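## Task

Carry the tote from the staging bench to the work bench, where benchl and benchr are mounted. The post of the floor stand beside benchr is already pinned at the correct height and must stay pinned at that height at the end. If the pin is pulled, the post must never drop, and it must never be lowered quickly, even while held. Take the wooden block out of the tote and set it on the plate at the top of the post. At the end the tote must stand upright on the work bench top with nothing hanging past an edge. Any number of the robots may be used. All grippers must let go and move away at the end, and no robot may fall over or be left leaning.

## Robot and tools

TEAM. There are three robots. r1 is a mobile Hello Robot Stretch 3: a two-wheel base (0.33 m long, 0.34 m wide), a lift on a mast and a telescoping arm that sticks out to the robot's RIGHT. To reach further forward you drive the base. benchl (left, seen from in front) and benchr (right) are six-joint i2rt Big YAM arms bolted on low blocks on the work bench, each with a two-finger gripper and a wrist camera. The stand with the pinned post is on the floor next to benchr. With the pin pulled the post falls unless something holds it.

execute_actions. Arguments: "actions" is a list holding one action or none, and "cameras" is an optional list of camera names (benchl_cam_wrist, benchr_cam_wrist, r1_head_camera, r1_nav_camera, r1_wrist_camera, or "all"; null or omitted means all, [] means none). An action maps robot names to commands, and everything in it starts at the same moment. An empty list only reports state and images. One bad key or value rejects the whole call. A robot or joint that is left out may keep driving toward its earlier target.

r1 commands. "base" holds exactly one key. translate_m is a straight-line offset in metres from where the base currently stands, from -1 to 1, positive forward. rotate_rad is an in-place turn offset in radians, from -3.2 to 3.2, positive counter-clockwise seen from above, about a point 0.05 m behind the front edge. The base cannot move sideways. "joints" holds absolute targets by name: lift_m 0 to 1.1 (arm height); arm_m 0 to 0.52 (extension); wrist_yaw_rad -1.345 to 4.42 (0 points along the arm, positive toward the front, 3.0 folds over the base); wrist_pitch_rad -1.57 to 0.451 (negative tips the fingertips down); wrist_roll_rad -2.911 to 2.911; gripper_m -0.089 to 0.179 (bigger is wider, and the real fingertip gap is 0.007 to 0.025 m less than the value); head_pan_rad -3.953 to 1.73 (-1.57 looks along the arm); head_tilt_rad -1.53 to 0.419 (negative is down). "contact_limits": {"arm_m": effort percent 1 to 100} stops the arm once it pushes that hard. Lower values are gentler.

benchl/benchr commands. "joints" holds absolute targets: joint1_rad -2.879 to 2.879 (yaw about the foot, positive CCW); joint2_rad 0 to 3.141 (shoulder); joint3_rad 0 to 3.019 (elbow); joint4_rad -1.692 to 1.57 (hand pitch, positive lifts the fingers); joint5_rad -1.57 to 1.57 (sideways swing, positive to the arm's right); joint6_rad -2.094 to 2.094 (roll); gripper_m 0 to 0.093, the fingertip gap in metres. The arms reach about 1.0 m, and because each joint moves at its own speed the hand can sweep wide between postures.

Other tools. wait {seconds 0-10} sends nothing and returns the same report as an empty action. zoom_image {camera, region [x0,y0,x1,y1] in pixels, at most 504x504} enlarges part of the latest full image from that camera. finished_scene {scene} ends the current scene for good and reports whether it succeeded. Only call it once the goal holds and will stay that way.

FRAMES. r1's base frame: origin on the floor between the drive wheels, x forward, y left, z up. hand_pose is the fingertip meeting point in this frame. Odometry is the base frame at the start, counted from wheel turns, so slipping shows up as travel. Each bench arm's frame has its origin at the foot on the joint-1 axis, x forward at joint1 = 0, y left, z up. The "hand" value is the midpoint between the fingertips. The feet may be slightly raised, tilted or turned.

RESULT LINES. base_status and joint_status: done, off_target (still pushing), contact_stop, time_out, torque_fault (a wrist servo goes limp for 10 s), not_followed (an arm check held the targets back and may retry them later). on_its_own lists uncommanded behaviour, and "held at" there is a target, not a position. motor_effort is a percentage with the peak in brackets. Readings are noisy and biased, and a rest effort outside its normal range suggests pushing or a load. lidar_m gives 12 sectors of 30 degrees going counter-clockwise from straight ahead, at 0.17 m height. wrist_depth_mm and head_depth_mm are 7x7 grids of median depth. base_tilt is the lean in degrees. A status of done, or the gripper reading, does not tell you whether something is held.

CAUTIONS. Robots pressing hard on each other ends the run, and nothing in the state reports contact between them. Arm-to-arm checks do not cover r1 and ignore fingers, cameras and housings. The bench arms do not stop when they touch something and can push very hard. With the pin out, support the post and move it slowly. r1 tips easily if the arm pushes something solid while the gripper is above about 0.45 m, if it drives while holding or pushing something fixed, or if it snags while reversing. To recover, reverse the last move in small steps, pull the gripper away and lower lift_m to about 0.2. The base runs faster only when stowed (lift_m below 0.30, arm_m below 0.03, wrist_yaw_rad above 2.54). Fold or unfold the wrist only with lift_m 0.32-0.95, wrist_pitch_rad -0.4 and roll near 0. With wrist_yaw_rad below -0.4, keep the pitch at -0.5 or lower. To grip, send a value below the object's width; to release, send at least 0.02 above the touch value. Avoid drops, slams and long hard pushes. Between replies the robots keep holding the last command, and loose objects may get an occasional small shove.

Each tool is called after "Emit:" by a JSON object that holds its "method" and its "body".

## Session

Emit:
{"method": "execute_actions", "body": {"actions": []}}

Scene clock: 0.00 s.
r1.base_odometry: x=+0.000 y=+0.000 heading=+0.000 (m, m, rad; r1's odometry frame)
r1.turned_by_wheels: +0.000 (rad since the last result)
r1.turned_by_imu: +0.000 (rad since the last result)
r1.base_tilt: forward=+0.0 right=+2.2 (deg)
r1.lidar_m: 2.01 2.71 2.67 2.87 2.92 2.44 1.40 1.11 1.09 1.18 1.77 1.47
r1.head_depth_mm: 1803 1865 1854 1855 1831 1603 1237 / 1857 1992 1977 1982 1975 1477 1916 / 1869 2134 2109 2129 2122 1420 2059 / 1862 2274 2334 2296 2280 1497 2181 / 1865 2425 2522 2460 2494 1725 2073 / 1860 2607 2721 2734 2688 2076 2303 / 1864 2777 2968 2951 2929 2911 2319
r1.base_status: not commanded
r1.joint_positions: lift_m=+0.534 arm_m=-0.001 wrist_yaw_rad=+2.994 wrist_pitch_rad=-0.563 wrist_roll_rad=-0.015 gripper_m=+0.037 head_pan_rad=-0.004 head_tilt_rad=+0.007
r1.joint_status: not commanded
r1.motor_effort: left_wheel=-1 right_wheel=+1 lift_m=+19 arm_m=+0 wrist_yaw_rad=+0 wrist_pitch_rad=+6 wrist_roll_rad=+0 gripper_m=+1 head_pan_rad=+0 head_tilt_rad=+3 (%)
r1.hand_pose: x=+0.0087 y=+0.0574 z=+0.5151 quat_wxyz=(+0.245, +0.687, +0.148, +0.668) (m; r1's base frame)
r1.wrist_depth_mm: - - - - - - - / - - - - - - - / - - - - - - - / - - - - - - 934 / 839 859 - 826 815 822 834 / 722 715 714 728 724 694 719 / 636 638 - 615 624 616 614
benchl.joint_positions: joint1_rad=-1.568 joint2_rad=+0.799 joint3_rad=+0.708 joint4_rad=-1.511 joint5_rad=+0.003 joint6_rad=-0.008 gripper_m=+0.095
benchl.joint_status: not commanded
benchl.hand: x=-0.0005 y=-0.1791 z=+0.1690 quat_wxyz=(+0.012, -0.703, -0.711, -0.010) (m; benchl's fixed frame)
benchr.joint_positions: joint1_rad=+1.569 joint2_rad=+0.783 joint3_rad=+0.705 joint4_rad=-1.498 joint5_rad=+0.010 joint6_rad=-0.007 gripper_m=+0.094
benchr.joint_status: not commanded
benchr.hand: x=+0.0026 y=+0.1807 z=+0.1702 quat_wxyz=(-0.002, +0.709, -0.705, +0.006) (m; benchr's fixed frame)
pictures: benchl_cam_wrist, benchr_cam_wrist, r1_head_camera (sideways: a quarter turn clockwise sets it upright), r1_nav_camera (sideways: a quarter turn counterclockwise sets it upright), r1_wrist_camera
Images, in order (width x height): benchl_cam_wrist 504x504, benchr_cam_wrist 504x504, r1_head_camera 896x504, r1_nav_camera 672x504, r1_wrist_camera 644x364.

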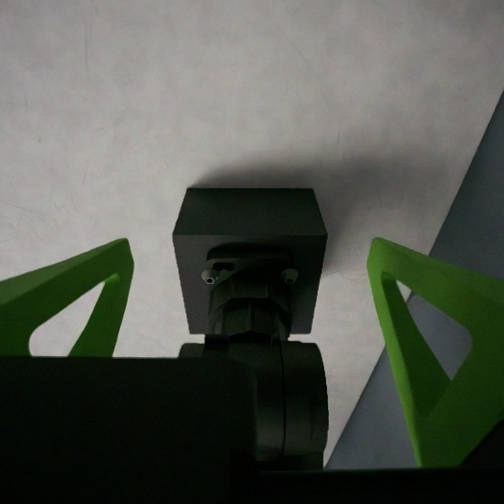

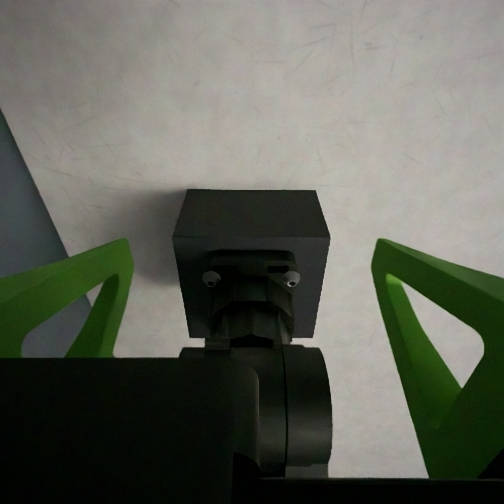

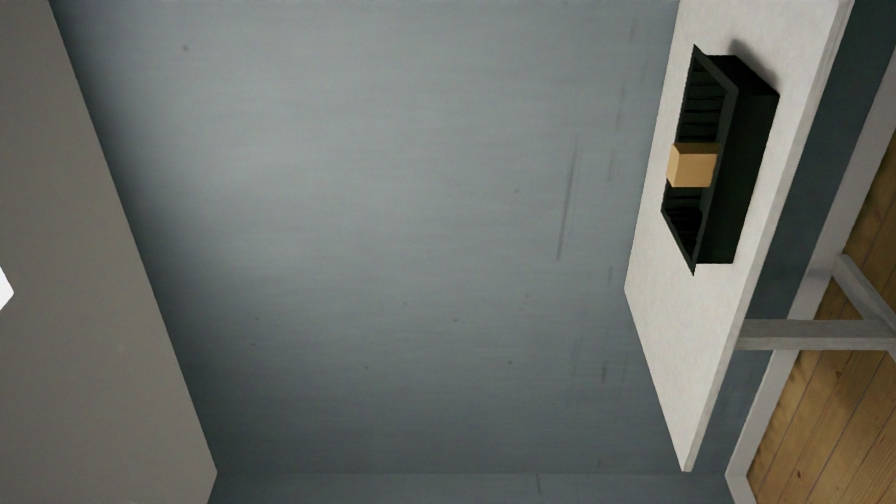

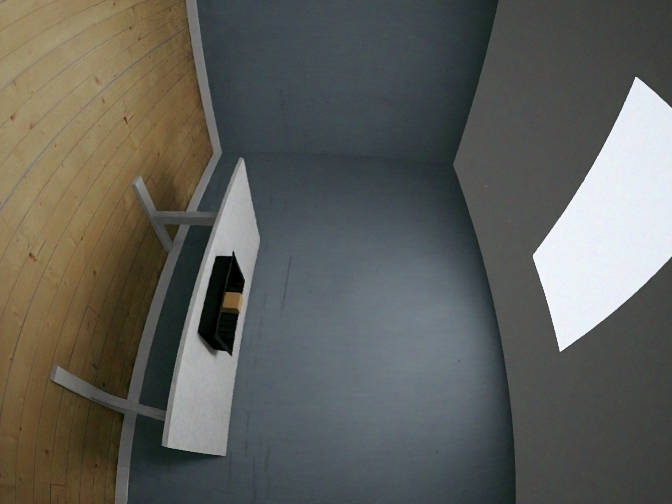

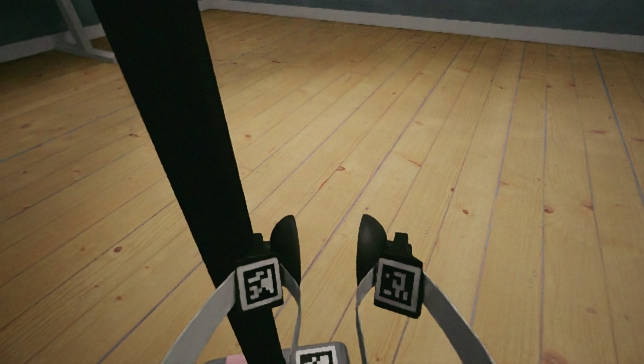

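Emit:
{"method": "execute_actions", "body": {"actions": [{"r1":{"joints":{"head_pan_rad":1.7,"head_tilt_rad":-0.3,"wrist_pitch_rad":-0.4,"lift_m":0.9}}}], "cameras": ["r1_head_camera","r1_nav_camera"]}}

Emit:
{"method": "execute_actions", "body": {"actions": [{"r1":{"joints":{"head_pan_rad":-0.15,"head_tilt_rad":-0.45}}}], "cameras": ["r1_head_camera"]}}

Scene clock: 5.27 s.
r1.base_odometry: x=+0.000 y=+0.000 heading=+0.000 (m, m, rad; r1's odometry frame)
r1.turned_by_wheels: +0.000 (rad since the last result)
r1.turned_by_imu: -0.001 (rad since the last result)
r1.base_tilt: forward=+0.1 right=+2.3 (deg)
r1.lidar_m: 2.01 2.70 2.67 2.88 2.91 2.45 1.40 1.11 1.09 1.18 1.76 1.46
r1.head_depth_mm: 2556 2622 2734 2837 2771 1983 1548 / 2668 2825 2920 3090 2764 1964 1549 / 2942 3062 3249 3336 2784 1966 1535 / 3188 3335 3544 3767 2741 1967 1553 / 3302 3509 3594 3707 2745 1963 1555 / 3052 3146 3311 3480 2762 1964 1586 / 2761 2943 3072 3082 2782 - -
r1.base_status: not commanded
r1.joint_positions: lift_m=+0.900 arm_m=-0.001 wrist_yaw_rad=+2.994 wrist_pitch_rad=-0.418 wrist_roll_rad=-0.015 gripper_m=+0.037 head_pan_rad=+1.693 head_tilt_rad=-0.296
r1.joint_status: all done
r1.motor_effort: left_wheel=-1(1) right_wheel=+1(1) lift_m=+26(27) arm_m=-1(1) wrist_yaw_rad=+0(0) wrist_pitch_rad=+9(11) wrist_roll_rad=+0(0) gripper_m=+0(1) head_pan_rad=+4(55) head_tilt_rad=-3(33) (%)
r1.hand_pose: x=+0.0117 y=+0.0779 z=+0.9123 quat_wxyz=(+0.197, +0.695, +0.097, +0.684) (m; r1's base frame)
r1.wrist_depth_mm: - - - - - - - / - - - - - - - / - - - - - - - / - - - - - - - / - - - - - - - / - - - - - - - / - - - - - - -
benchl.joint_positions: joint1_rad=-1.568 joint2_rad=+0.799 joint3_rad=+0.708 joint4_rad=-1.511 joint5_rad=+0.003 joint6_rad=-0.008 gripper_m=+0.095
benchl.joint_status: not commanded
benchl.hand: x=-0.0005 y=-0.1791 z=+0.1690 quat_wxyz=(+0.012, -0.703, -0.711, -0.010) (m; benchl's fixed frame)
benchr.joint_positions: joint1_rad=+1.569 joint2_rad=+0.783 joint3_rad=+0.705 joint4_rad=-1.498 joint5_rad=+0.010 joint6_rad=-0.007 gripper_m=+0.094
benchr.joint_status: not commanded
benchr.hand: x=+0.0026 y=+0.1807 z=+0.1702 quat_wxyz=(-0.002, +0.709, -0.705, +0.006) (m; benchr's fixed frame)
pictures: r1_head_camera (sideways: a quarter turn clockwise sets it upright), r1_nav_camera (sideways: a quarter turn counterclockwise sets it upright)
Images, in order (width x height): r1_head_camera 896x504, r1_nav_camera 672x504.

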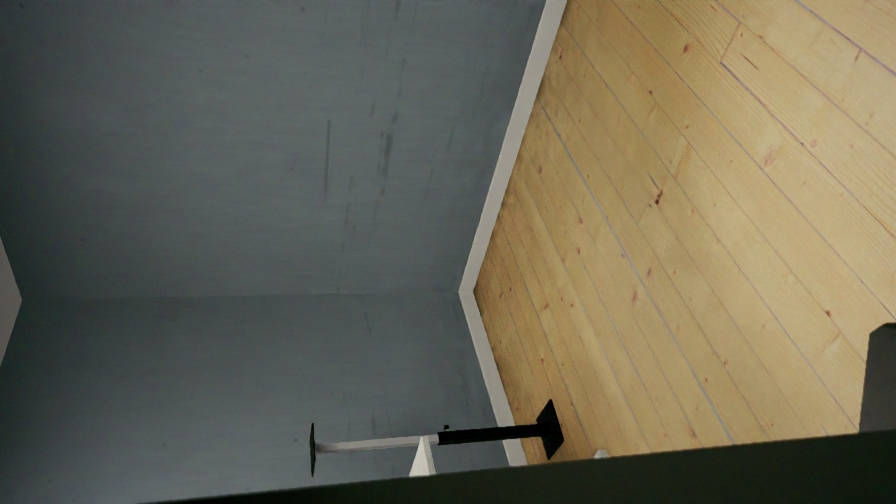

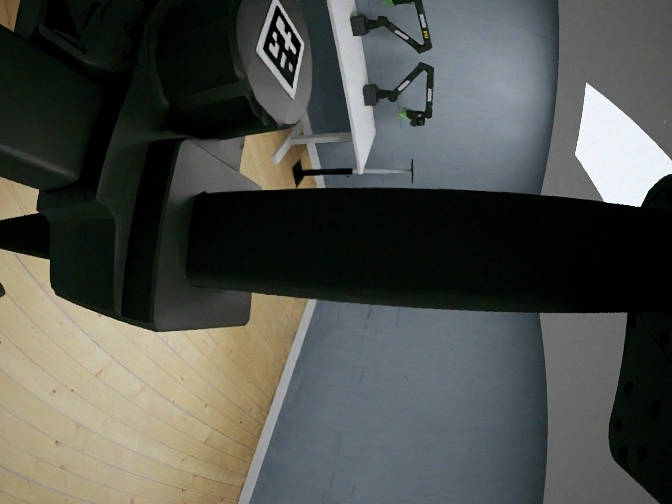

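Scene clock: 6.77 s.
r1.base_odometry: x=+0.000 y=+0.000 heading=+0.000 (m, m, rad; r1's odometry frame)
r1.turned_by_wheels: +0.000 (rad since the last result)
r1.turned_by_imu: +0.000 (rad since the last result)
r1.base_tilt: forward=+0.1 right=+2.2 (deg)
r1.lidar_m: 2.01 2.70 2.67 2.87 2.91 2.44 1.40 1.11 1.09 1.18 1.77 1.46
r1.head_depth_mm: 1567 1668 1788 1361 1972 1631 1362 / 1643 1772 1847 1445 2118 1664 1358 / 1715 1839 1959 1450 2139 1671 1355 / 1804 1938 2058 1437 2162 1669 1359 / 1896 2054 2114 2427 2153 1670 1367 / 2045 2171 2260 2122 2138 1662 1357 / 2117 2345 2509 2742 2146 1674 1358
r1.base_status: not commanded
r1.joint_positions: lift_m=+0.900 arm_m=-0.001 wrist_yaw_rad=+2.994 wrist_pitch_rad=-0.418 wrist_roll_rad=-0.015 gripper_m=+0.037 head_pan_rad=-0.143 head_tilt_rad=-0.444
r1.joint_status: all done
r1.motor_effort: left_wheel=-1(0) right_wheel=+1(1) lift_m=+25(26) arm_m=-1(1) wrist_yaw_rad=+0(0) wrist_pitch_rad=+9(9) wrist_roll_rad=+0(0) gripper_m=+1(0) head_pan_rad=-5(54) head_tilt_rad=-4(26) (%)
r1.hand_pose: x=+0.0117 y=+0.0779 z=+0.9123 quat_wxyz=(+0.197, +0.695, +0.097, +0.684) (m; r1's base frame)
r1.wrist_depth_mm: - - - - - - - / - - - - - - - / - - - - - - - / - - - - - - - / - - - - - - - / - - - - - - - / - - - - - - -
benchl.joint_positions: joint1_rad=-1.568 joint2_rad=+0.799 joint3_rad=+0.708 joint4_rad=-1.511 joint5_rad=+0.003 joint6_rad=-0.008 gripper_m=+0.095
benchl.joint_status: not commanded
benchl.hand: x=-0.0005 y=-0.1791 z=+0.1690 quat_wxyz=(+0.012, -0.703, -0.711, -0.010) (m; benchl's fixed frame)
benchr.joint_positions: joint1_rad=+1.569 joint2_rad=+0.783 joint3_rad=+0.705 joint4_rad=-1.498 joint5_rad=+0.010 joint6_rad=-0.007 gripper_m=+0.094
benchr.joint_status: not commanded
benchr.hand: x=+0.0026 y=+0.1807 z=+0.1702 quat_wxyz=(-0.002, +0.709, -0.705, +0.006) (m; benchr's fixed frame)
pictures: r1_head_camera (sideways: a quarter turn clockwise sets it upright)
Images, in order (width x height): r1_head_camera 896x504.

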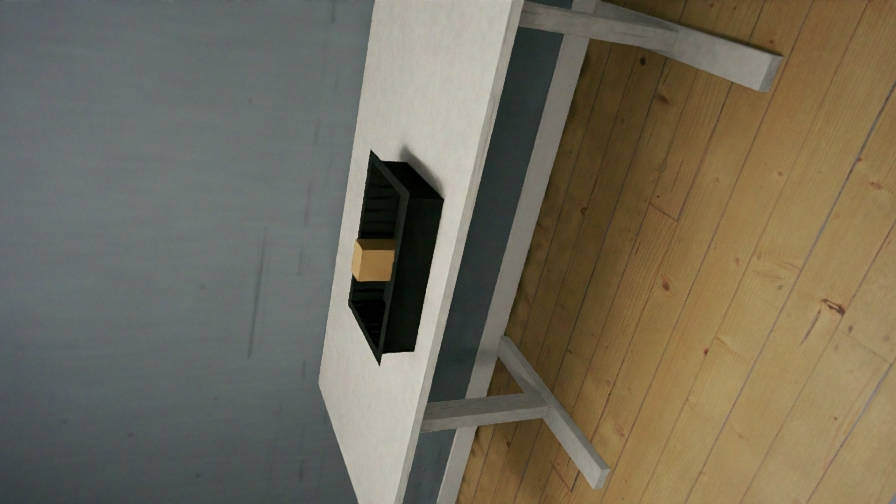

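Emit:
{"method": "execute_actions", "body": {"actions": [{"r1":{"base":{"rotate_rad":0.24},"joints":{"wrist_yaw_rad":0}}}], "cameras": []}}

Emit:
{"method": "execute_actions", "body": {"actions": [{"r1":{"base":{"translate_m":0.9},"joints":{"lift_m":1.08,"wrist_pitch_rad":-1.5,"wrist_roll_rad":1.57,"gripper_m":0.1}}}], "cameras": []}}

Emit:
{"method": "execute_actions", "body": {"actions": [{"r1":{"base":{"rotate_rad":0.72},"joints":{"head_pan_rad":-1.45,"head_tilt_rad":-0.8}}}], "cameras": ["r1_head_camera","r1_nav_camera","r1_wrist_camera"]}}

Scene clock: 11.53 s.
r1.base_odometry: x=+0.000 y=+0.000 heading=+0.240 (m, m, rad; r1's odometry frame)
r1.turned_by_wheels: +0.240 (rad since the last result)
r1.turned_by_imu: +0.242 (rad since the last result)
r1.base_tilt: forward=+0.1 right=+2.3 (deg)
r1.lidar_m: 2.01 2.67 2.68 2.69 2.44 1.90 1.21 1.09 1.10 1.35 1.88 1.46
r1.head_depth_mm: 1715 1818 1924 1345 2098 1657 1358 / 1822 1976 2042 1423 2130 1664 1357 / 1986 2121 2193 2372 2155 1668 1357 / 2160 2315 2353 2285 2160 1661 1365 / 2365 2580 2662 2881 2164 1674 1350 / 2569 2825 3030 3022 2158 1676 1361 / 2569 2700 2901 2926 2160 1668 1365
r1.base_status: done
r1.joint_positions: lift_m=+0.900 arm_m=-0.001 wrist_yaw_rad=+0.003 wrist_pitch_rad=-0.418 wrist_roll_rad=-0.015 gripper_m=+0.037 head_pan_rad=-0.143 head_tilt_rad=-0.444
r1.joint_status: all done
r1.motor_effort: left_wheel=-3(7) right_wheel=+2(5) lift_m=+25(25) arm_m=-1(1) wrist_yaw_rad=-2(3) wrist_pitch_rad=+9(9) wrist_roll_rad=+0(0) gripper_m=+1(1) head_pan_rad=-5(5) head_tilt_rad=-4(4) (%)
r1.hand_pose: x=-0.0209 y=-0.3685 z=+0.9124 quat_wxyz=(+0.697, +0.149, -0.686, -0.145) (m; r1's base frame)
r1.wrist_depth_mm: - - - - - 797 643 / - - - - - 812 688 / - - - - - 859 721 / - - - - - 909 736 / - - - - - 957 772 / - - - - - - 789 / - - - - - - 835
benchl.joint_positions: joint1_rad=-1.568 joint2_rad=+0.799 joint3_rad=+0.708 joint4_rad=-1.511 joint5_rad=+0.003 joint6_rad=-0.008 gripper_m=+0.095
benchl.joint_status: not commanded
benchl.hand: x=-0.0005 y=-0.1791 z=+0.1690 quat_wxyz=(+0.012, -0.703, -0.711, -0.010) (m; benchl's fixed frame)
benchr.joint_positions: joint1_rad=+1.569 joint2_rad=+0.783 joint3_rad=+0.705 joint4_rad=-1.498 joint5_rad=+0.010 joint6_rad=-0.007 gripper_m=+0.094
benchr.joint_status: not commanded
benchr.hand: x=+0.0026 y=+0.1807 z=+0.1702 quat_wxyz=(-0.002, +0.709, -0.705, +0.006) (m; benchr's fixed frame)
pictures: none
No camera images: the call's "cameras" was empty. Leave "cameras" out to get every camera's image.

Scene clock: 22.50 s.
r1.base_odometry: x=+0.874 y=+0.214 heading=+0.240 (m, m, rad; r1's odometry frame)
r1.turned_by_wheels: +0.000 (rad since the last result)
r1.turned_by_imu: -0.001 (rad since the last result)
r1.base_tilt: forward=+0.1 right=+2.3 (deg)
r1.lidar_m: 1.12 1.98 1.99 2.43 3.43 3.09 1.98 1.78 1.79 1.02 1.32 1.33
r1.head_depth_mm: 1180 1254 1331 1363 963 723 1328 / 1272 1361 1457 1363 964 798 1365 / 1381 1468 1596 1356 963 1503 1361 / 1488 1617 1739 1756 961 1602 1363 / 1632 1771 1915 2059 1053 1674 1331 / 1792 1969 2188 2387 1991 1662 1359 / 1905 1977 2147 2273 2130 1662 1372
r1.base_status: done
r1.joint_positions: lift_m=+1.080 arm_m=-0.001 wrist_yaw_rad=+0.002 wrist_pitch_rad=-1.494 wrist_roll_rad=+1.565 gripper_m=+0.100 head_pan_rad=-0.143 head_tilt_rad=-0.444
r1.joint_status: all done
r1.motor_effort: left_wheel=-3(4) right_wheel=+4(6) lift_m=+25(28) arm_m=-1(1) wrist_yaw_rad=-1(1) wrist_pitch_rad=-3(8) wrist_roll_rad=+2(2) gripper_m=+0(82) head_pan_rad=-5(5) head_tilt_rad=-4(4) (%)
r1.hand_pose: x=-0.0216 y=-0.1395 z=+0.9610 quat_wxyz=(+0.003, +0.002, -0.733, -0.680) (m; r1's base frame)
r1.wrist_depth_mm: - - - - - 972 938 / - - - - - - 939 / - - - - - - - / - - - - - - - / - - - - - - - / 477 - - - - - - / 487 - - - - - -
benchl.joint_positions: joint1_rad=-1.568 joint2_rad=+0.799 joint3_rad=+0.708 joint4_rad=-1.511 joint5_rad=+0.003 joint6_rad=-0.008 gripper_m=+0.095
benchl.joint_status: not commanded
benchl.hand: x=-0.0005 y=-0.1791 z=+0.1690 quat_wxyz=(+0.012, -0.703, -0.711, -0.010) (m; benchl's fixed frame)
benchr.joint_positions: joint1_rad=+1.569 joint2_rad=+0.783 joint3_rad=+0.705 joint4_rad=-1.498 joint5_rad=+0.010 joint6_rad=-0.007 gripper_m=+0.094
benchr.joint_status: not commanded
benchr.hand: x=+0.0026 y=+0.1807 z=+0.1702 quat_wxyz=(-0.002, +0.709, -0.705, +0.006) (m; benchr's fixed frame)
pictures: none
No camera images: the call's "cameras" was empty. Leave "cameras" out to get every camera's image.

Scene clock: 24.63 s.
r1.base_odometry: x=+0.874 y=+0.214 heading=+0.960 (m, m, rad; r1's odometry frame)
r1.turned_by_wheels: +0.720 (rad since the last result)
r1.turned_by_imu: +0.727 (rad since the last result)
r1.base_tilt: forward=+0.1 right=+2.2 (deg)
r1.lidar_m: 1.98 2.07 2.89 3.04 2.47 1.84 1.78 1.82 1.01 1.32 1.12 1.92
r1.head_depth_mm: - - - - - - 1146 / 1111 1234 925 - - - - / 1133 1244 869 775 - - 1145 / 1146 1252 927 777 - 1259 1143 / 1173 1261 918 796 1514 1297 1145 / 1188 1276 993 845 1514 1306 1143 / 1206 1292 990 839 1520 1309 1143
r1.base_status: done
r1.joint_positions: lift_m=+1.080 arm_m=-0.001 wrist_yaw_rad=+0.002 wrist_pitch_rad=-1.494 wrist_roll_rad=+1.566 gripper_m=+0.100 head_pan_rad=-1.443 head_tilt_rad=-0.790
r1.joint_status: all done
r1.motor_effort: left_wheel=-3(6) right_wheel=+3(6) lift_m=+25(25) arm_m=-1(0) wrist_yaw_rad=-2(2) wrist_pitch_rad=-3(3) wrist_roll_rad=+2(2) gripper_m=+0(1) head_pan_rad=-5(54) head_tilt_rad=-7(38) (%)
r1.hand_pose: x=-0.0216 y=-0.1394 z=+0.9610 quat_wxyz=(+0.003, +0.002, -0.733, -0.680) (m; r1's base frame)
r1.wrist_depth_mm: 423 - - - - 984 915 / 425 - - - - - 938 / 430 - - - - - - / 450 - - - - - - / 451 - - - - - - / 465 - - - - - - / 471 - - - - - -
benchl.joint_positions: joint1_rad=-1.568 joint2_rad=+0.799 joint3_rad=+0.708 joint4_rad=-1.511 joint5_rad=+0.003 joint6_rad=-0.008 gripper_m=+0.095
benchl.joint_status: not commanded
benchl.hand: x=-0.0005 y=-0.1791 z=+0.1690 quat_wxyz=(+0.012, -0.703, -0.711, -0.010) (m; benchl's fixed frame)
benchr.joint_positions: joint1_rad=+1.569 joint2_rad=+0.783 joint3_rad=+0.705 joint4_rad=-1.498 joint5_rad=+0.010 joint6_rad=-0.007 gripper_m=+0.094
benchr.joint_status: not commanded
benchr.hand: x=+0.0026 y=+0.1807 z=+0.1702 quat_wxyz=(-0.002, +0.709, -0.705, +0.006) (m; benchr's fixed frame)
pictures: r1_head_camera (sideways: a quarter turn clockwise sets it upright), r1_nav_camera (sideways: a quarter turn counterclockwise sets it upright), r1_wrist_camera
Images, in order (width x height): r1_head_camera 896x504, r1_nav_camera 672x504, r1_wrist_camera 644x364.

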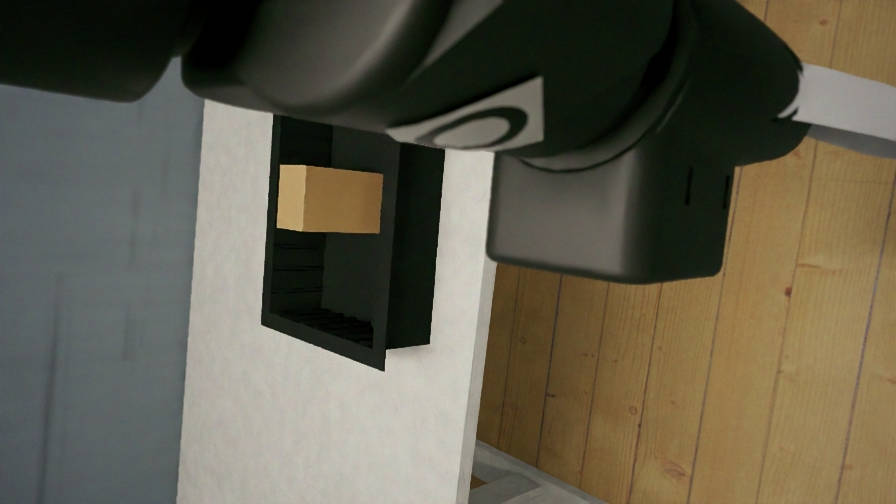

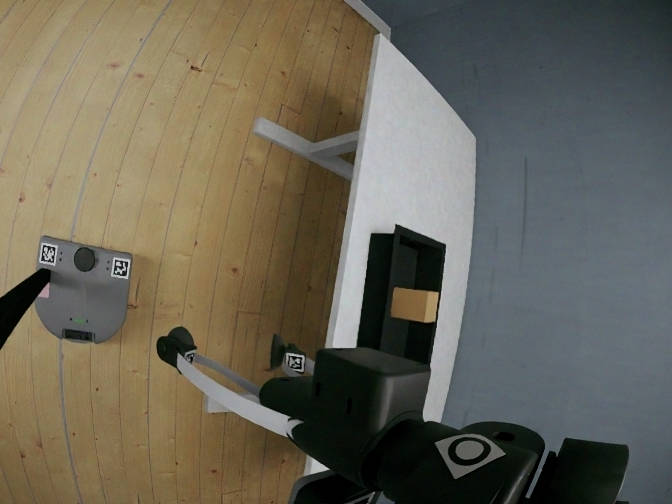

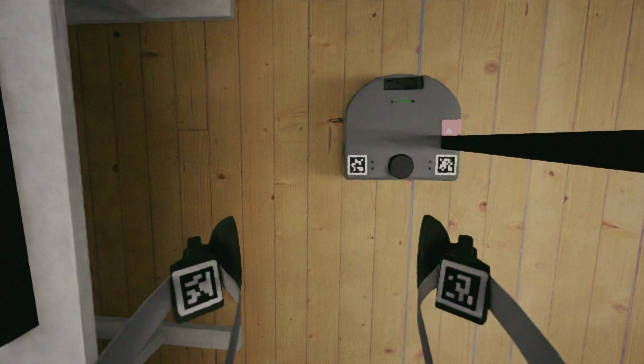

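Emit:
{"method": "execute_actions", "body": {"actions": [{"r1":{"base":{"translate_m":0.04},"joints":{"arm_m":0.48,"lift_m":1.03,"wrist_pitch_rad":-1.55}}}], "cameras": ["r1_head_camera","r1_wrist_camera"]}}

Scene clock: 30.03 s.
r1.base_odometry: x=+0.897 y=+0.246 heading=+0.959 (m, m, rad; r1's odometry frame)
r1.turned_by_wheels: +0.000 (rad since the last result)
r1.turned_by_imu: -0.001 (rad since the last result)
r1.base_tilt: forward=+0.1 right=+2.2 (deg)
r1.lidar_m: 1.94 2.02 2.83 3.04 2.52 1.88 1.82 1.82 1.04 1.32 1.10 1.92
r1.head_depth_mm: 1118 1201 911 760 1483 1310 1141 / - 1216 923 753 1516 1299 1143 / 1118 1244 856 766 1513 1301 1143 / 1153 1242 929 776 1506 1297 1142 / 1171 1258 930 797 1515 1312 1144 / 1190 1278 983 837 1505 1304 1142 / 1205 1291 987 839 1480 1299 1145
r1.base_status: done
r1.joint_positions: lift_m=+1.030 arm_m=+0.480 wrist_yaw_rad=+0.001 wrist_pitch_rad=-1.544 wrist_roll_rad=+1.567 gripper_m=+0.100 head_pan_rad=-1.443 head_tilt_rad=-0.790
r1.joint_status: all done
r1.motor_effort: left_wheel=-3(4) right_wheel=+3(6) lift_m=+13(23) arm_m=+4(3) wrist_yaw_rad=-1(1) wrist_pitch_rad=-3(2) wrist_roll_rad=+1(1) gripper_m=+0(1) head_pan_rad=-5(6) head_tilt_rad=-7(7) (%)
r1.hand_pose: x=-0.0216 y=-0.6073 z=+0.9123 quat_wxyz=(+0.002, +0.001, -0.716, -0.698) (m; r1's base frame)
r1.wrist_depth_mm: 282 333 333 320 946 949 900 / 284 340 336 327 - 945 938 / 282 346 342 339 - - - / 293 283 340 342 - - - / 299 242 356 355 - - - / 303 249 368 362 - - - / 348 347 371 366 - - -
benchl.joint_positions: joint1_rad=-1.568 joint2_rad=+0.799 joint3_rad=+0.708 joint4_rad=-1.511 joint5_rad=+0.003 joint6_rad=-0.008 gripper_m=+0.095
benchl.joint_status: not commanded
benchl.hand: x=-0.0005 y=-0.1791 z=+0.1690 quat_wxyz=(+0.012, -0.703, -0.711, -0.010) (m; benchl's fixed frame)
benchr.joint_positions: joint1_rad=+1.569 joint2_rad=+0.783 joint3_rad=+0.705 joint4_rad=-1.498 joint5_rad=+0.010 joint6_rad=-0.007 gripper_m=+0.094
benchr.joint_status: not commanded
benchr.hand: x=+0.0026 y=+0.1807 z=+0.1702 quat_wxyz=(-0.002, +0.709, -0.705, +0.006) (m; benchr's fixed frame)
pictures: r1_head_camera (sideways: a quarter turn clockwise sets it upright), r1_wrist_camera
Images, in order (width x height): r1_head_camera 896x504, r1_wrist_camera 644x364.

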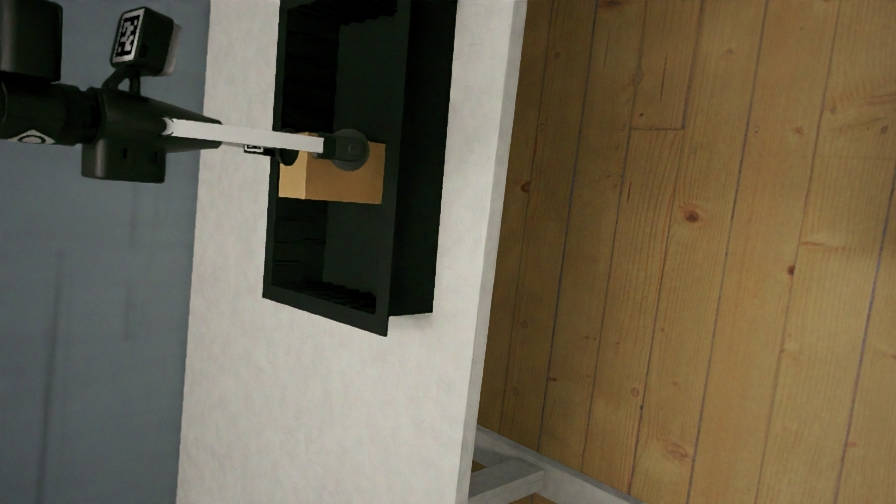

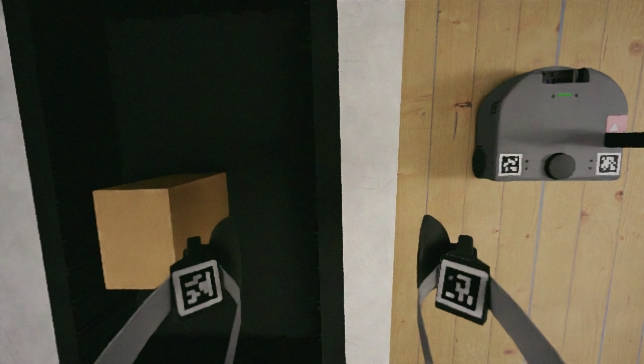

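Emit:
{"method": "execute_actions", "body": {"actions": [{"r1":{"joints":{"arm_m":0.492,"lift_m":0.905}}}], "cameras": ["r1_head_camera","r1_wrist_camera"]}}

Scene clock: 32.97 s.
r1.base_odometry: x=+0.897 y=+0.246 heading=+0.959 (m, m, rad; r1's odometry frame)
r1.turned_by_wheels: +0.000 (rad since the last result)
r1.turned_by_imu: +0.000 (rad since the last result)
r1.base_tilt: forward=+0.1 right=+2.3 (deg)
r1.lidar_m: 1.94 2.03 2.83 3.04 2.53 1.88 1.82 1.82 1.04 1.32 1.10 1.93
r1.head_depth_mm: 1073 1188 907 760 1487 1304 1151 / 1088 - 924 756 1525 1308 1141 / 1132 1238 850 768 1507 1309 1148 / 1152 1249 931 776 1523 1304 1144 / 1162 1250 931 797 1522 1297 1138 / 1184 1277 986 843 1511 1309 1147 / 1207 1298 982 844 1483 1297 1139
r1.base_status: not commanded
r1.joint_positions: lift_m=+0.905 arm_m=+0.492 wrist_yaw_rad=+0.001 wrist_pitch_rad=-1.544 wrist_roll_rad=+1.567 gripper_m=+0.100 head_pan_rad=-1.443 head_tilt_rad=-0.790
r1.joint_status: all done
r1.motor_effort: left_wheel=-2(3) right_wheel=+2(3) lift_m=+14(12) arm_m=+3(4) wrist_yaw_rad=+0(0) wrist_pitch_rad=-3(3) wrist_roll_rad=+0(1) gripper_m=+1(1) head_pan_rad=-5(5) head_tilt_rad=-7(7) (%)
r1.hand_pose: x=-0.0216 y=-0.6192 z=+0.7873 quat_wxyz=(+0.002, +0.001, -0.716, -0.698) (m; r1's base frame)
r1.wrist_depth_mm: 219 213 210 127 206 814 857 / 223 219 215 129 211 858 - / 226 224 218 133 214 853 - / 235 226 228 136 221 896 902 / 138 182 228 139 224 910 895 / 137 171 235 142 231 935 879 / 137 245 241 165 238 965 927
benchl.joint_positions: joint1_rad=-1.568 joint2_rad=+0.799 joint3_rad=+0.708 joint4_rad=-1.511 joint5_rad=+0.003 joint6_rad=-0.008 gripper_m=+0.095
benchl.joint_status: not commanded
benchl.hand: x=-0.0005 y=-0.1791 z=+0.1690 quat_wxyz=(+0.012, -0.703, -0.711, -0.010) (m; benchl's fixed frame)
benchr.joint_positions: joint1_rad=+1.569 joint2_rad=+0.783 joint3_rad=+0.705 joint4_rad=-1.498 joint5_rad=+0.010 joint6_rad=-0.007 gripper_m=+0.094
benchr.joint_status: not commanded
benchr.hand: x=+0.0026 y=+0.1807 z=+0.1702 quat_wxyz=(-0.002, +0.709, -0.705, +0.006) (m; benchr's fixed frame)
pictures: r1_head_camera (sideways: a quarter turn clockwise sets it upright), r1_wrist_camera
Images, in order (width x height): r1_head_camera 896x504, r1_wrist_camera 644x364.

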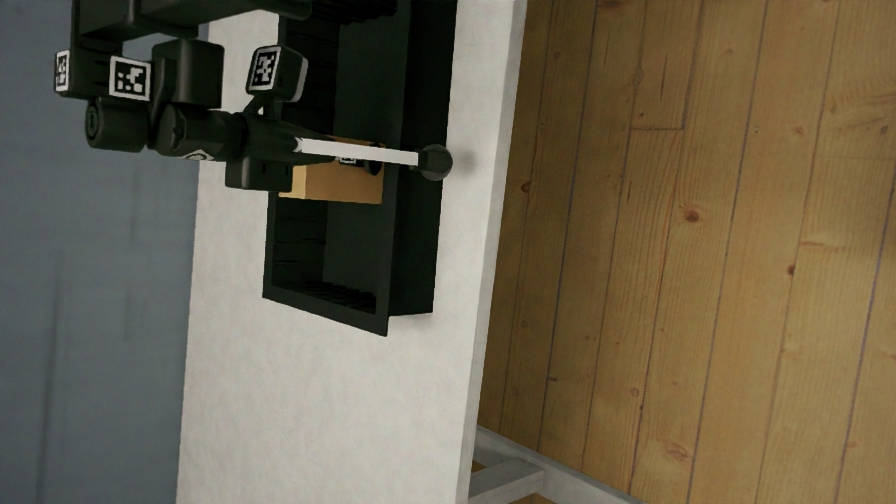

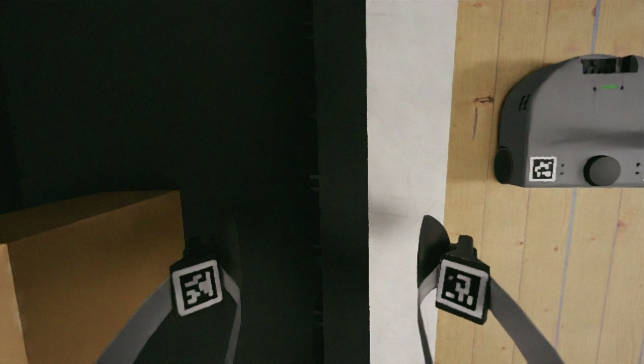

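Emit:
{"method": "execute_actions", "body": {"actions": [{"r1":{"joints":{"arm_m":0.496,"lift_m":0.87}}}], "cameras": ["r1_head_camera"]}}

Emit:
{"method": "execute_actions", "body": {"actions": [{"r1":{"joints":{"gripper_m":-0.05}}}], "cameras": ["r1_head_camera","r1_wrist_camera"]}}

Emit:
{"method": "execute_actions", "body": {"actions": [{"r1":{"joints":{"lift_m":0.91}}}], "cameras": ["r1_head_camera","r1_wrist_camera"]}}

Scene clock: 38.10 s.
r1.base_odometry: x=+0.897 y=+0.246 heading=+0.959 (m, m, rad; r1's odometry frame)
r1.turned_by_wheels: +0.000 (rad since the last result)
r1.turned_by_imu: -0.001 (rad since the last result)
r1.base_tilt: forward=+0.1 right=+2.3 (deg)
r1.lidar_m: 1.94 2.03 2.83 3.03 2.52 1.88 1.82 1.82 1.04 1.31 1.10 1.93
r1.head_depth_mm: 1086 - 917 760 1482 1298 1144 / 1104 - 924 755 1514 1308 1141 / 1128 1246 870 763 1512 1315 1145 / 1156 1251 932 776 1526 1299 1137 / 1166 1253 929 796 1515 1301 1143 / 1191 1277 986 842 1524 1305 1143 / 1207 1300 988 839 1482 1305 1136
r1.base_status: not commanded
r1.joint_positions: lift_m=+0.870 arm_m=+0.496 wrist_yaw_rad=+0.001 wrist_pitch_rad=-1.544 wrist_roll_rad=+1.567 gripper_m=+0.100 head_pan_rad=-1.443 head_tilt_rad=-0.790
r1.joint_status: all done
r1.motor_effort: left_wheel=-2(2) right_wheel=+3(3) lift_m=+13(12) arm_m=+3(5) wrist_yaw_rad=+0(1) wrist_pitch_rad=-3(3) wrist_roll_rad=+1(1) gripper_m=+1(1) head_pan_rad=-5(5) head_tilt_rad=-7(7) (%)
r1.hand_pose: x=-0.0216 y=-0.6231 z=+0.7523 quat_wxyz=(+0.002, +0.001, -0.716, -0.698) (m; r1's base frame)
r1.wrist_depth_mm: 183 180 176 94 174 795 796 / 188 184 182 96 176 814 - / 191 189 187 98 180 856 - / 195 192 190 101 183 857 842 / 139 176 193 190 185 881 862 / 133 164 198 112 193 876 871 / 132 207 203 124 196 894 920
benchl.joint_positions: joint1_rad=-1.568 joint2_rad=+0.799 joint3_rad=+0.708 joint4_rad=-1.511 joint5_rad=+0.003 joint6_rad=-0.008 gripper_m=+0.095
benchl.joint_status: not commanded
benchl.hand: x=-0.0005 y=-0.1791 z=+0.1690 quat_wxyz=(+0.012, -0.703, -0.711, -0.010) (m; benchl's fixed frame)
benchr.joint_positions: joint1_rad=+1.569 joint2_rad=+0.783 joint3_rad=+0.705 joint4_rad=-1.498 joint5_rad=+0.010 joint6_rad=-0.007 gripper_m=+0.094
benchr.joint_status: not commanded
benchr.hand: x=+0.0026 y=+0.1807 z=+0.1702 quat_wxyz=(-0.002, +0.709, -0.705, +0.006) (m; benchr's fixed frame)
pictures: r1_head_camera (sideways: a quarter turn clockwise sets it upright)
Images, in order (width x height): r1_head_camera 896x504.

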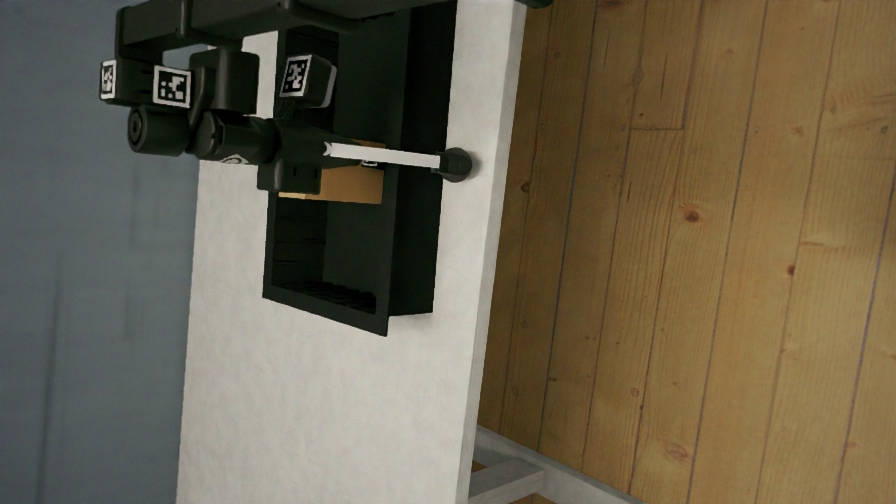

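Scene clock: 40.10 s.
r1.base_odometry: x=+0.897 y=+0.246 heading=+0.959 (m, m, rad; r1's odometry frame)
r1.turned_by_wheels: +0.000 (rad since the last result)
r1.turned_by_imu: +0.000 (rad since the last result)
r1.base_tilt: forward=+0.1 right=+2.3 (deg)
r1.lidar_m: 1.94 2.03 2.83 3.03 2.52 1.88 1.82 1.83 1.04 1.32 1.10 1.91
r1.head_depth_mm: 1098 - 923 757 1472 1306 1144 / 1111 - 921 764 1515 1296 1141 / 1137 1232 878 771 1513 1309 1140 / 1145 1242 938 794 1502 1301 1147 / 1168 1260 930 799 1516 1309 1136 / 1188 1282 989 841 1500 1301 1140 / 1208 1305 988 840 1473 1299 1140
r1.base_status: not commanded
r1.joint_positions: lift_m=+0.870 arm_m=+0.496 wrist_yaw_rad=+0.001 wrist_pitch_rad=-1.553 wrist_roll_rad=+1.567 gripper_m=-0.048 head_pan_rad=-1.443 head_tilt_rad=-0.790
r1.joint_status: all done
r1.motor_effort: left_wheel=-2(2) right_wheel=+2(3) lift_m=+13(13) arm_m=+3(3) wrist_yaw_rad=+0(1) wrist_pitch_rad=+2(3) wrist_roll_rad=+1(1) gripper_m=-33(99) head_pan_rad=-6(5) head_tilt_rad=-6(7) (%)
r1.hand_pose: x=-0.0216 y=-0.6207 z=+0.7525 quat_wxyz=(+0.002, +0.001, -0.713, -0.701) (m; r1's base frame)
r1.wrist_depth_mm: 182 179 177 94 174 799 812 / 185 184 181 96 178 824 - / 190 186 185 98 181 848 - / 193 191 190 101 186 844 846 / 145 191 193 103 188 854 848 / 141 190 198 105 193 903 906 / 140 203 203 108 200 902 918
benchl.joint_positions: joint1_rad=-1.568 joint2_rad=+0.799 joint3_rad=+0.708 joint4_rad=-1.511 joint5_rad=+0.003 joint6_rad=-0.008 gripper_m=+0.095
benchl.joint_status: not commanded
benchl.hand: x=-0.0005 y=-0.1791 z=+0.1690 quat_wxyz=(+0.012, -0.703, -0.711, -0.010) (m; benchl's fixed frame)
benchr.joint_positions: joint1_rad=+1.569 joint2_rad=+0.783 joint3_rad=+0.705 joint4_rad=-1.498 joint5_rad=+0.010 joint6_rad=-0.007 gripper_m=+0.094
benchr.joint_status: not commanded
benchr.hand: x=+0.0026 y=+0.1807 z=+0.1702 quat_wxyz=(-0.002, +0.709, -0.705, +0.006) (m; benchr's fixed frame)
pictures: r1_head_camera (sideways: a quarter turn clockwise sets it upright), r1_wrist_camera
Images, in order (width x height): r1_head_camera 896x504, r1_wrist_camera 644x364.

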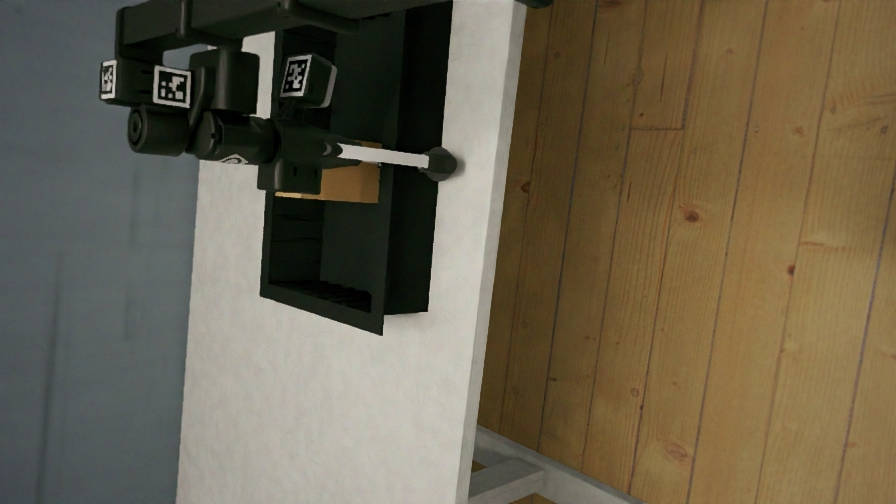

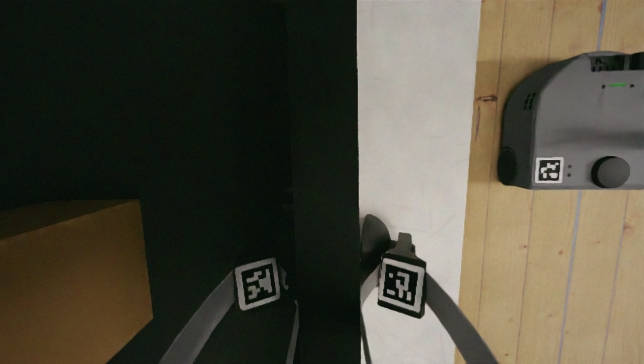

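Scene clock: 41.27 s.
r1.base_odometry: x=+0.897 y=+0.246 heading=+0.960 (m, m, rad; r1's odometry frame)
r1.turned_by_wheels: +0.000 (rad since the last result)
r1.turned_by_imu: +0.000 (rad since the last result)
r1.base_tilt: forward=+0.1 right=+2.3 (deg)
r1.lidar_m: 1.94 2.02 2.84 3.04 2.52 1.88 1.83 1.82 1.04 1.32 1.10 1.92
r1.head_depth_mm: 1073 1187 908 754 1495 1299 1151 / 1087 - 910 757 1512 1305 1151 / 1131 1243 812 775 1511 1296 1141 / 1147 1244 940 777 1510 1308 1141 / 1172 1260 922 794 1516 1305 1141 / 1195 1286 987 843 1521 1304 1144 / 1203 1303 989 839 1477 1301 1137
r1.base_status: not commanded
r1.joint_positions: lift_m=+0.910 arm_m=+0.496 wrist_yaw_rad=+0.001 wrist_pitch_rad=-1.539 wrist_roll_rad=+1.567 gripper_m=-0.041 head_pan_rad=-1.443 head_tilt_rad=-0.790
r1.joint_status: all done
r1.on_its_own: gripper_m is held at -0.043, not at your -0.050, by its stall guard, which is still easing
r1.motor_effort: left_wheel=-2(2) right_wheel=+2(3) lift_m=+27(28) arm_m=+3(4) wrist_yaw_rad=-1(1) wrist_pitch_rad=-5(5) wrist_roll_rad=+1(1) gripper_m=-28(33) head_pan_rad=-5(5) head_tilt_rad=-7(6) (%)
r1.hand_pose: x=-0.0216 y=-0.6245 z=+0.7913 quat_wxyz=(+0.002, +0.001, -0.718, -0.696) (m; r1's base frame)
r1.wrist_depth_mm: 217 202 189 96 209 829 831 / 222 208 193 98 213 830 - / 227 213 199 101 217 875 - / 233 215 204 103 223 883 885 / 142 179 209 104 229 917 887 / 140 180 220 107 237 929 933 / 139 178 218 110 240 948 931
benchl.joint_positions: joint1_rad=-1.568 joint2_rad=+0.799 joint3_rad=+0.708 joint4_rad=-1.511 joint5_rad=+0.003 joint6_rad=-0.008 gripper_m=+0.095
benchl.joint_status: not commanded
benchl.hand: x=-0.0005 y=-0.1791 z=+0.1690 quat_wxyz=(+0.012, -0.703, -0.711, -0.010) (m; benchl's fixed frame)
benchr.joint_positions: joint1_rad=+1.569 joint2_rad=+0.783 joint3_rad=+0.705 joint4_rad=-1.498 joint5_rad=+0.010 joint6_rad=-0.007 gripper_m=+0.094
benchr.joint_status: not commanded
benchr.hand: x=+0.0026 y=+0.1807 z=+0.1702 quat_wxyz=(-0.002, +0.709, -0.705, +0.006) (m; benchr's fixed frame)
pictures: r1_head_camera (sideways: a quarter turn clockwise sets it upright), r1_wrist_camera
Images, in order (width x height): r1_head_camera 896x504, r1_wrist_camera 644x364.

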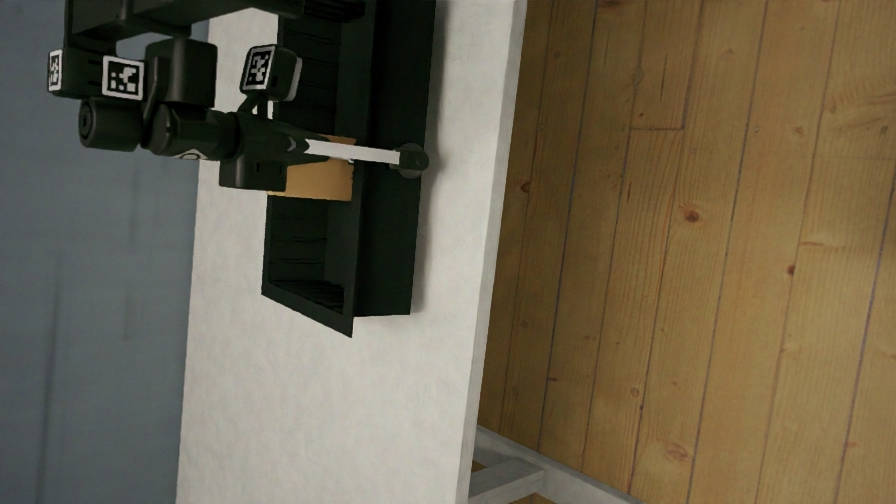

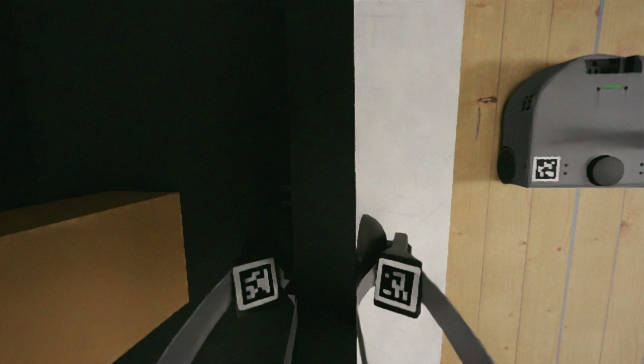

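Emit:
{"method": "execute_actions", "body": {"actions": [{"r1":{"joints":{"lift_m":0.92,"wrist_pitch_rad":-1.3,"arm_m":0.44}}}], "cameras": ["r1_head_camera","r1_wrist_camera"]}}

Scene clock: 43.47 s.
r1.base_odometry: x=+0.897 y=+0.246 heading=+0.960 (m, m, rad; r1's odometry frame)
r1.turned_by_wheels: +0.000 (rad since the last result)
r1.turned_by_imu: +0.000 (rad since the last result)
r1.base_tilt: forward=+0.1 right=+2.3 (deg)
r1.lidar_m: 1.94 2.03 2.84 3.03 2.52 1.87 1.82 1.82 1.04 1.32 1.10 1.92
r1.head_depth_mm: 1071 1172 909 734 1482 1307 1142 / 1097 - 906 750 1517 1305 1146 / 1132 1250 805 776 1515 1301 1140 / 1144 1247 934 774 1510 1304 1142 / 1169 1259 923 795 1512 1303 1148 / 1194 1288 985 841 1513 1305 1145 / 1197 1296 989 843 1468 1297 1138
r1.base_status: not commanded
r1.joint_positions: lift_m=+0.919 arm_m=+0.440 wrist_yaw_rad=+0.001 wrist_pitch_rad=-1.321 wrist_roll_rad=+1.567 gripper_m=-0.031 head_pan_rad=-1.443 head_tilt_rad=-0.790
r1.joint_status: all done
r1.on_its_own: gripper_m is held at -0.033, not at your -0.050, by its stall guard, which is still easing
r1.motor_effort: left_wheel=-2(2) right_wheel=+3(2) lift_m=+28(28) arm_m=-4(6) wrist_yaw_rad=-1(0) wrist_pitch_rad=+10(12) wrist_roll_rad=+1(1) gripper_m=-28(29) head_pan_rad=-5(5) head_tilt_rad=-7(7) (%)
r1.hand_pose: x=-0.0215 y=-0.6249 z=+0.8038 quat_wxyz=(+0.002, +0.001, -0.789, -0.614) (m; r1's base frame)
r1.wrist_depth_mm: 234 257 221 100 209 751 737 / 237 264 226 101 213 784 765 / 235 271 233 104 216 805 774 / 232 262 230 107 224 832 801 / 143 170 226 108 227 863 800 / 141 171 214 111 228 834 790 / 145 176 255 115 238 867 818
benchl.joint_positions: joint1_rad=-1.568 joint2_rad=+0.799 joint3_rad=+0.708 joint4_rad=-1.511 joint5_rad=+0.003 joint6_rad=-0.008 gripper_m=+0.095
benchl.joint_status: not commanded
benchl.hand: x=-0.0005 y=-0.1791 z=+0.1690 quat_wxyz=(+0.012, -0.703, -0.711, -0.010) (m; benchl's fixed frame)
benchr.joint_positions: joint1_rad=+1.569 joint2_rad=+0.783 joint3_rad=+0.705 joint4_rad=-1.498 joint5_rad=+0.010 joint6_rad=-0.007 gripper_m=+0.094
benchr.joint_status: not commanded
benchr.hand: x=+0.0026 y=+0.1807 z=+0.1702 quat_wxyz=(-0.002, +0.709, -0.705, +0.006) (m; benchr's fixed frame)
pictures: r1_head_camera (sideways: a quarter turn clockwise sets it upright), r1_wrist_camera
Images, in order (width x height): r1_head_camera 896x504, r1_wrist_camera 644x364.

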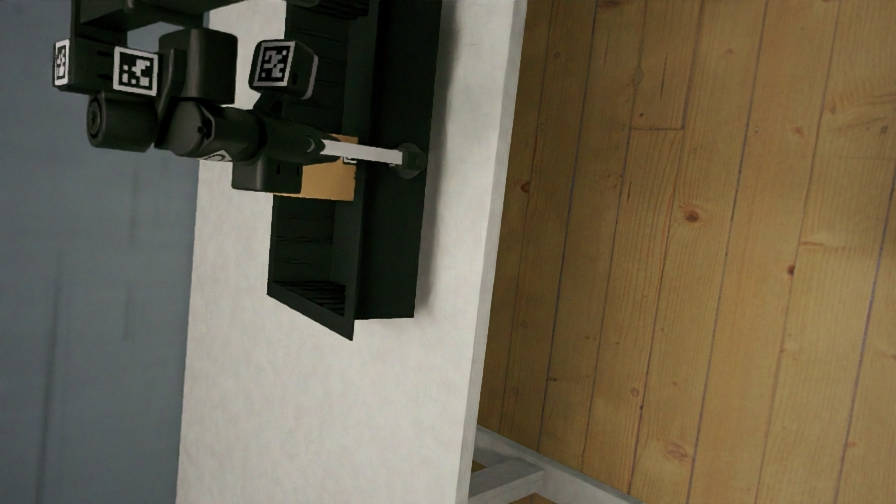

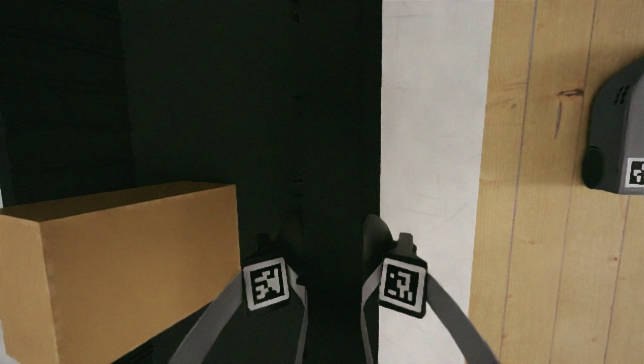

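Emit:
{"method": "execute_actions", "body": {"actions": [{"r1":{"joints":{"lift_m":0.89,"wrist_pitch_rad":-1.0,"arm_m":0.37,"gripper_m":-0.035}}}], "cameras": ["r1_head_camera","r1_wrist_camera"]}}

Scene clock: 45.93 s.
r1.base_odometry: x=+0.897 y=+0.246 heading=+0.960 (m, m, rad; r1's odometry frame)
r1.turned_by_wheels: +0.000 (rad since the last result)
r1.turned_by_imu: +0.000 (rad since the last result)
r1.base_tilt: forward=+0.1 right=+2.2 (deg)
r1.lidar_m: 1.93 2.02 2.84 3.03 2.52 1.88 1.82 1.82 1.04 1.32 1.10 1.92
r1.head_depth_mm: 1099 - 889 747 1483 1304 1147 / 1118 - - 753 1520 1300 1145 / 1137 1234 916 762 1528 1303 1139 / 1155 1247 930 777 1519 1304 1145 / 1169 1249 989 792 1523 1309 1148 / 1190 1284 987 841 1520 1299 1140 / 1203 1303 988 840 1483 1295 1147
r1.base_status: not commanded
r1.joint_positions: lift_m=+0.890 arm_m=+0.370 wrist_yaw_rad=+0.001 wrist_pitch_rad=-1.062 wrist_roll_rad=+1.572 gripper_m=-0.031 head_pan_rad=-1.443 head_tilt_rad=-0.791
r1.joint_status: wrist_pitch_rad off_target (ended at -1.062, target -1.000); the others done
r1.motor_effort: left_wheel=-2(2) right_wheel=+2(3) lift_m=+17(22) arm_m=-4(4) wrist_yaw_rad=-1(1) wrist_pitch_rad=+30(29) wrist_roll_rad=+0(1) gripper_m=-21(54) head_pan_rad=-5(5) head_tilt_rad=-7(6) (%)
r1.hand_pose: x=-0.0214 y=-0.6189 z=+0.7932 quat_wxyz=(+0.000, +0.000, -0.862, -0.507) (m; r1's base frame)
r1.wrist_depth_mm: 431 276 264 215 183 176 654 / 464 284 271 124 188 181 679 / 478 290 281 127 194 186 666 / 502 192 245 130 199 190 703 / 531 182 238 131 205 759 701 / 564 187 295 134 206 773 711 / 582 311 306 147 223 783 751
benchl.joint_positions: joint1_rad=-1.568 joint2_rad=+0.799 joint3_rad=+0.708 joint4_rad=-1.511 joint5_rad=+0.003 joint6_rad=-0.008 gripper_m=+0.095
benchl.joint_status: not commanded
benchl.hand: x=-0.0005 y=-0.1791 z=+0.1690 quat_wxyz=(+0.012, -0.703, -0.711, -0.010) (m; benchl's fixed frame)
benchr.joint_positions: joint1_rad=+1.569 joint2_rad=+0.783 joint3_rad=+0.705 joint4_rad=-1.498 joint5_rad=+0.010 joint6_rad=-0.007 gripper_m=+0.094
benchr.joint_status: not commanded
benchr.hand: x=+0.0026 y=+0.1807 z=+0.1702 quat_wxyz=(-0.002, +0.709, -0.705, +0.006) (m; benchr's fixed frame)
pictures: r1_head_camera (sideways: a quarter turn clockwise sets it upright), r1_wrist_camera
Images, in order (width x height): r1_head_camera 896x504, r1_wrist_camera 644x364.

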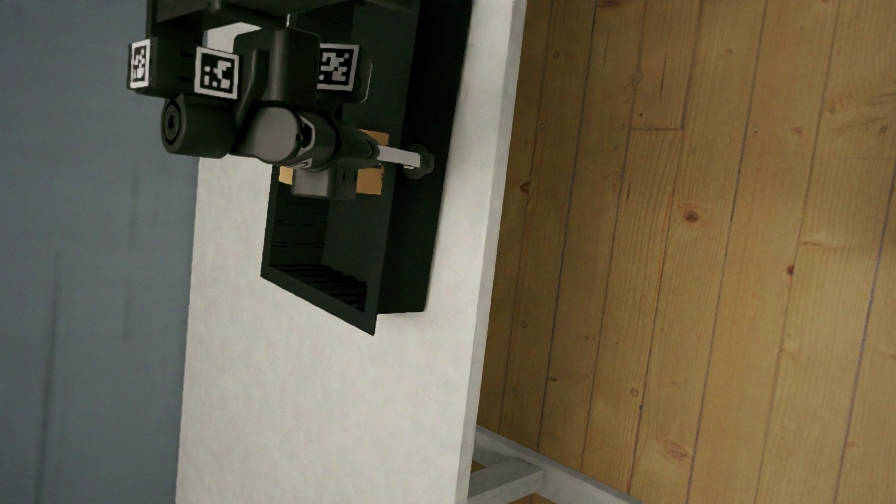

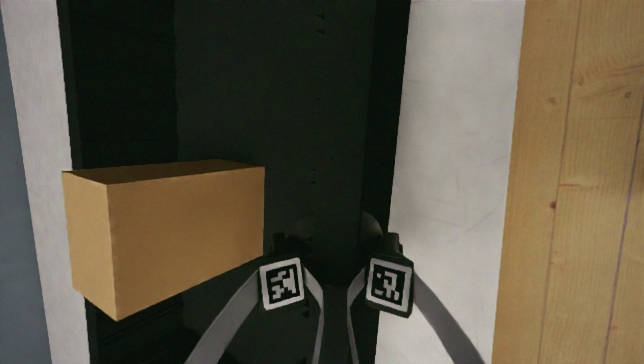

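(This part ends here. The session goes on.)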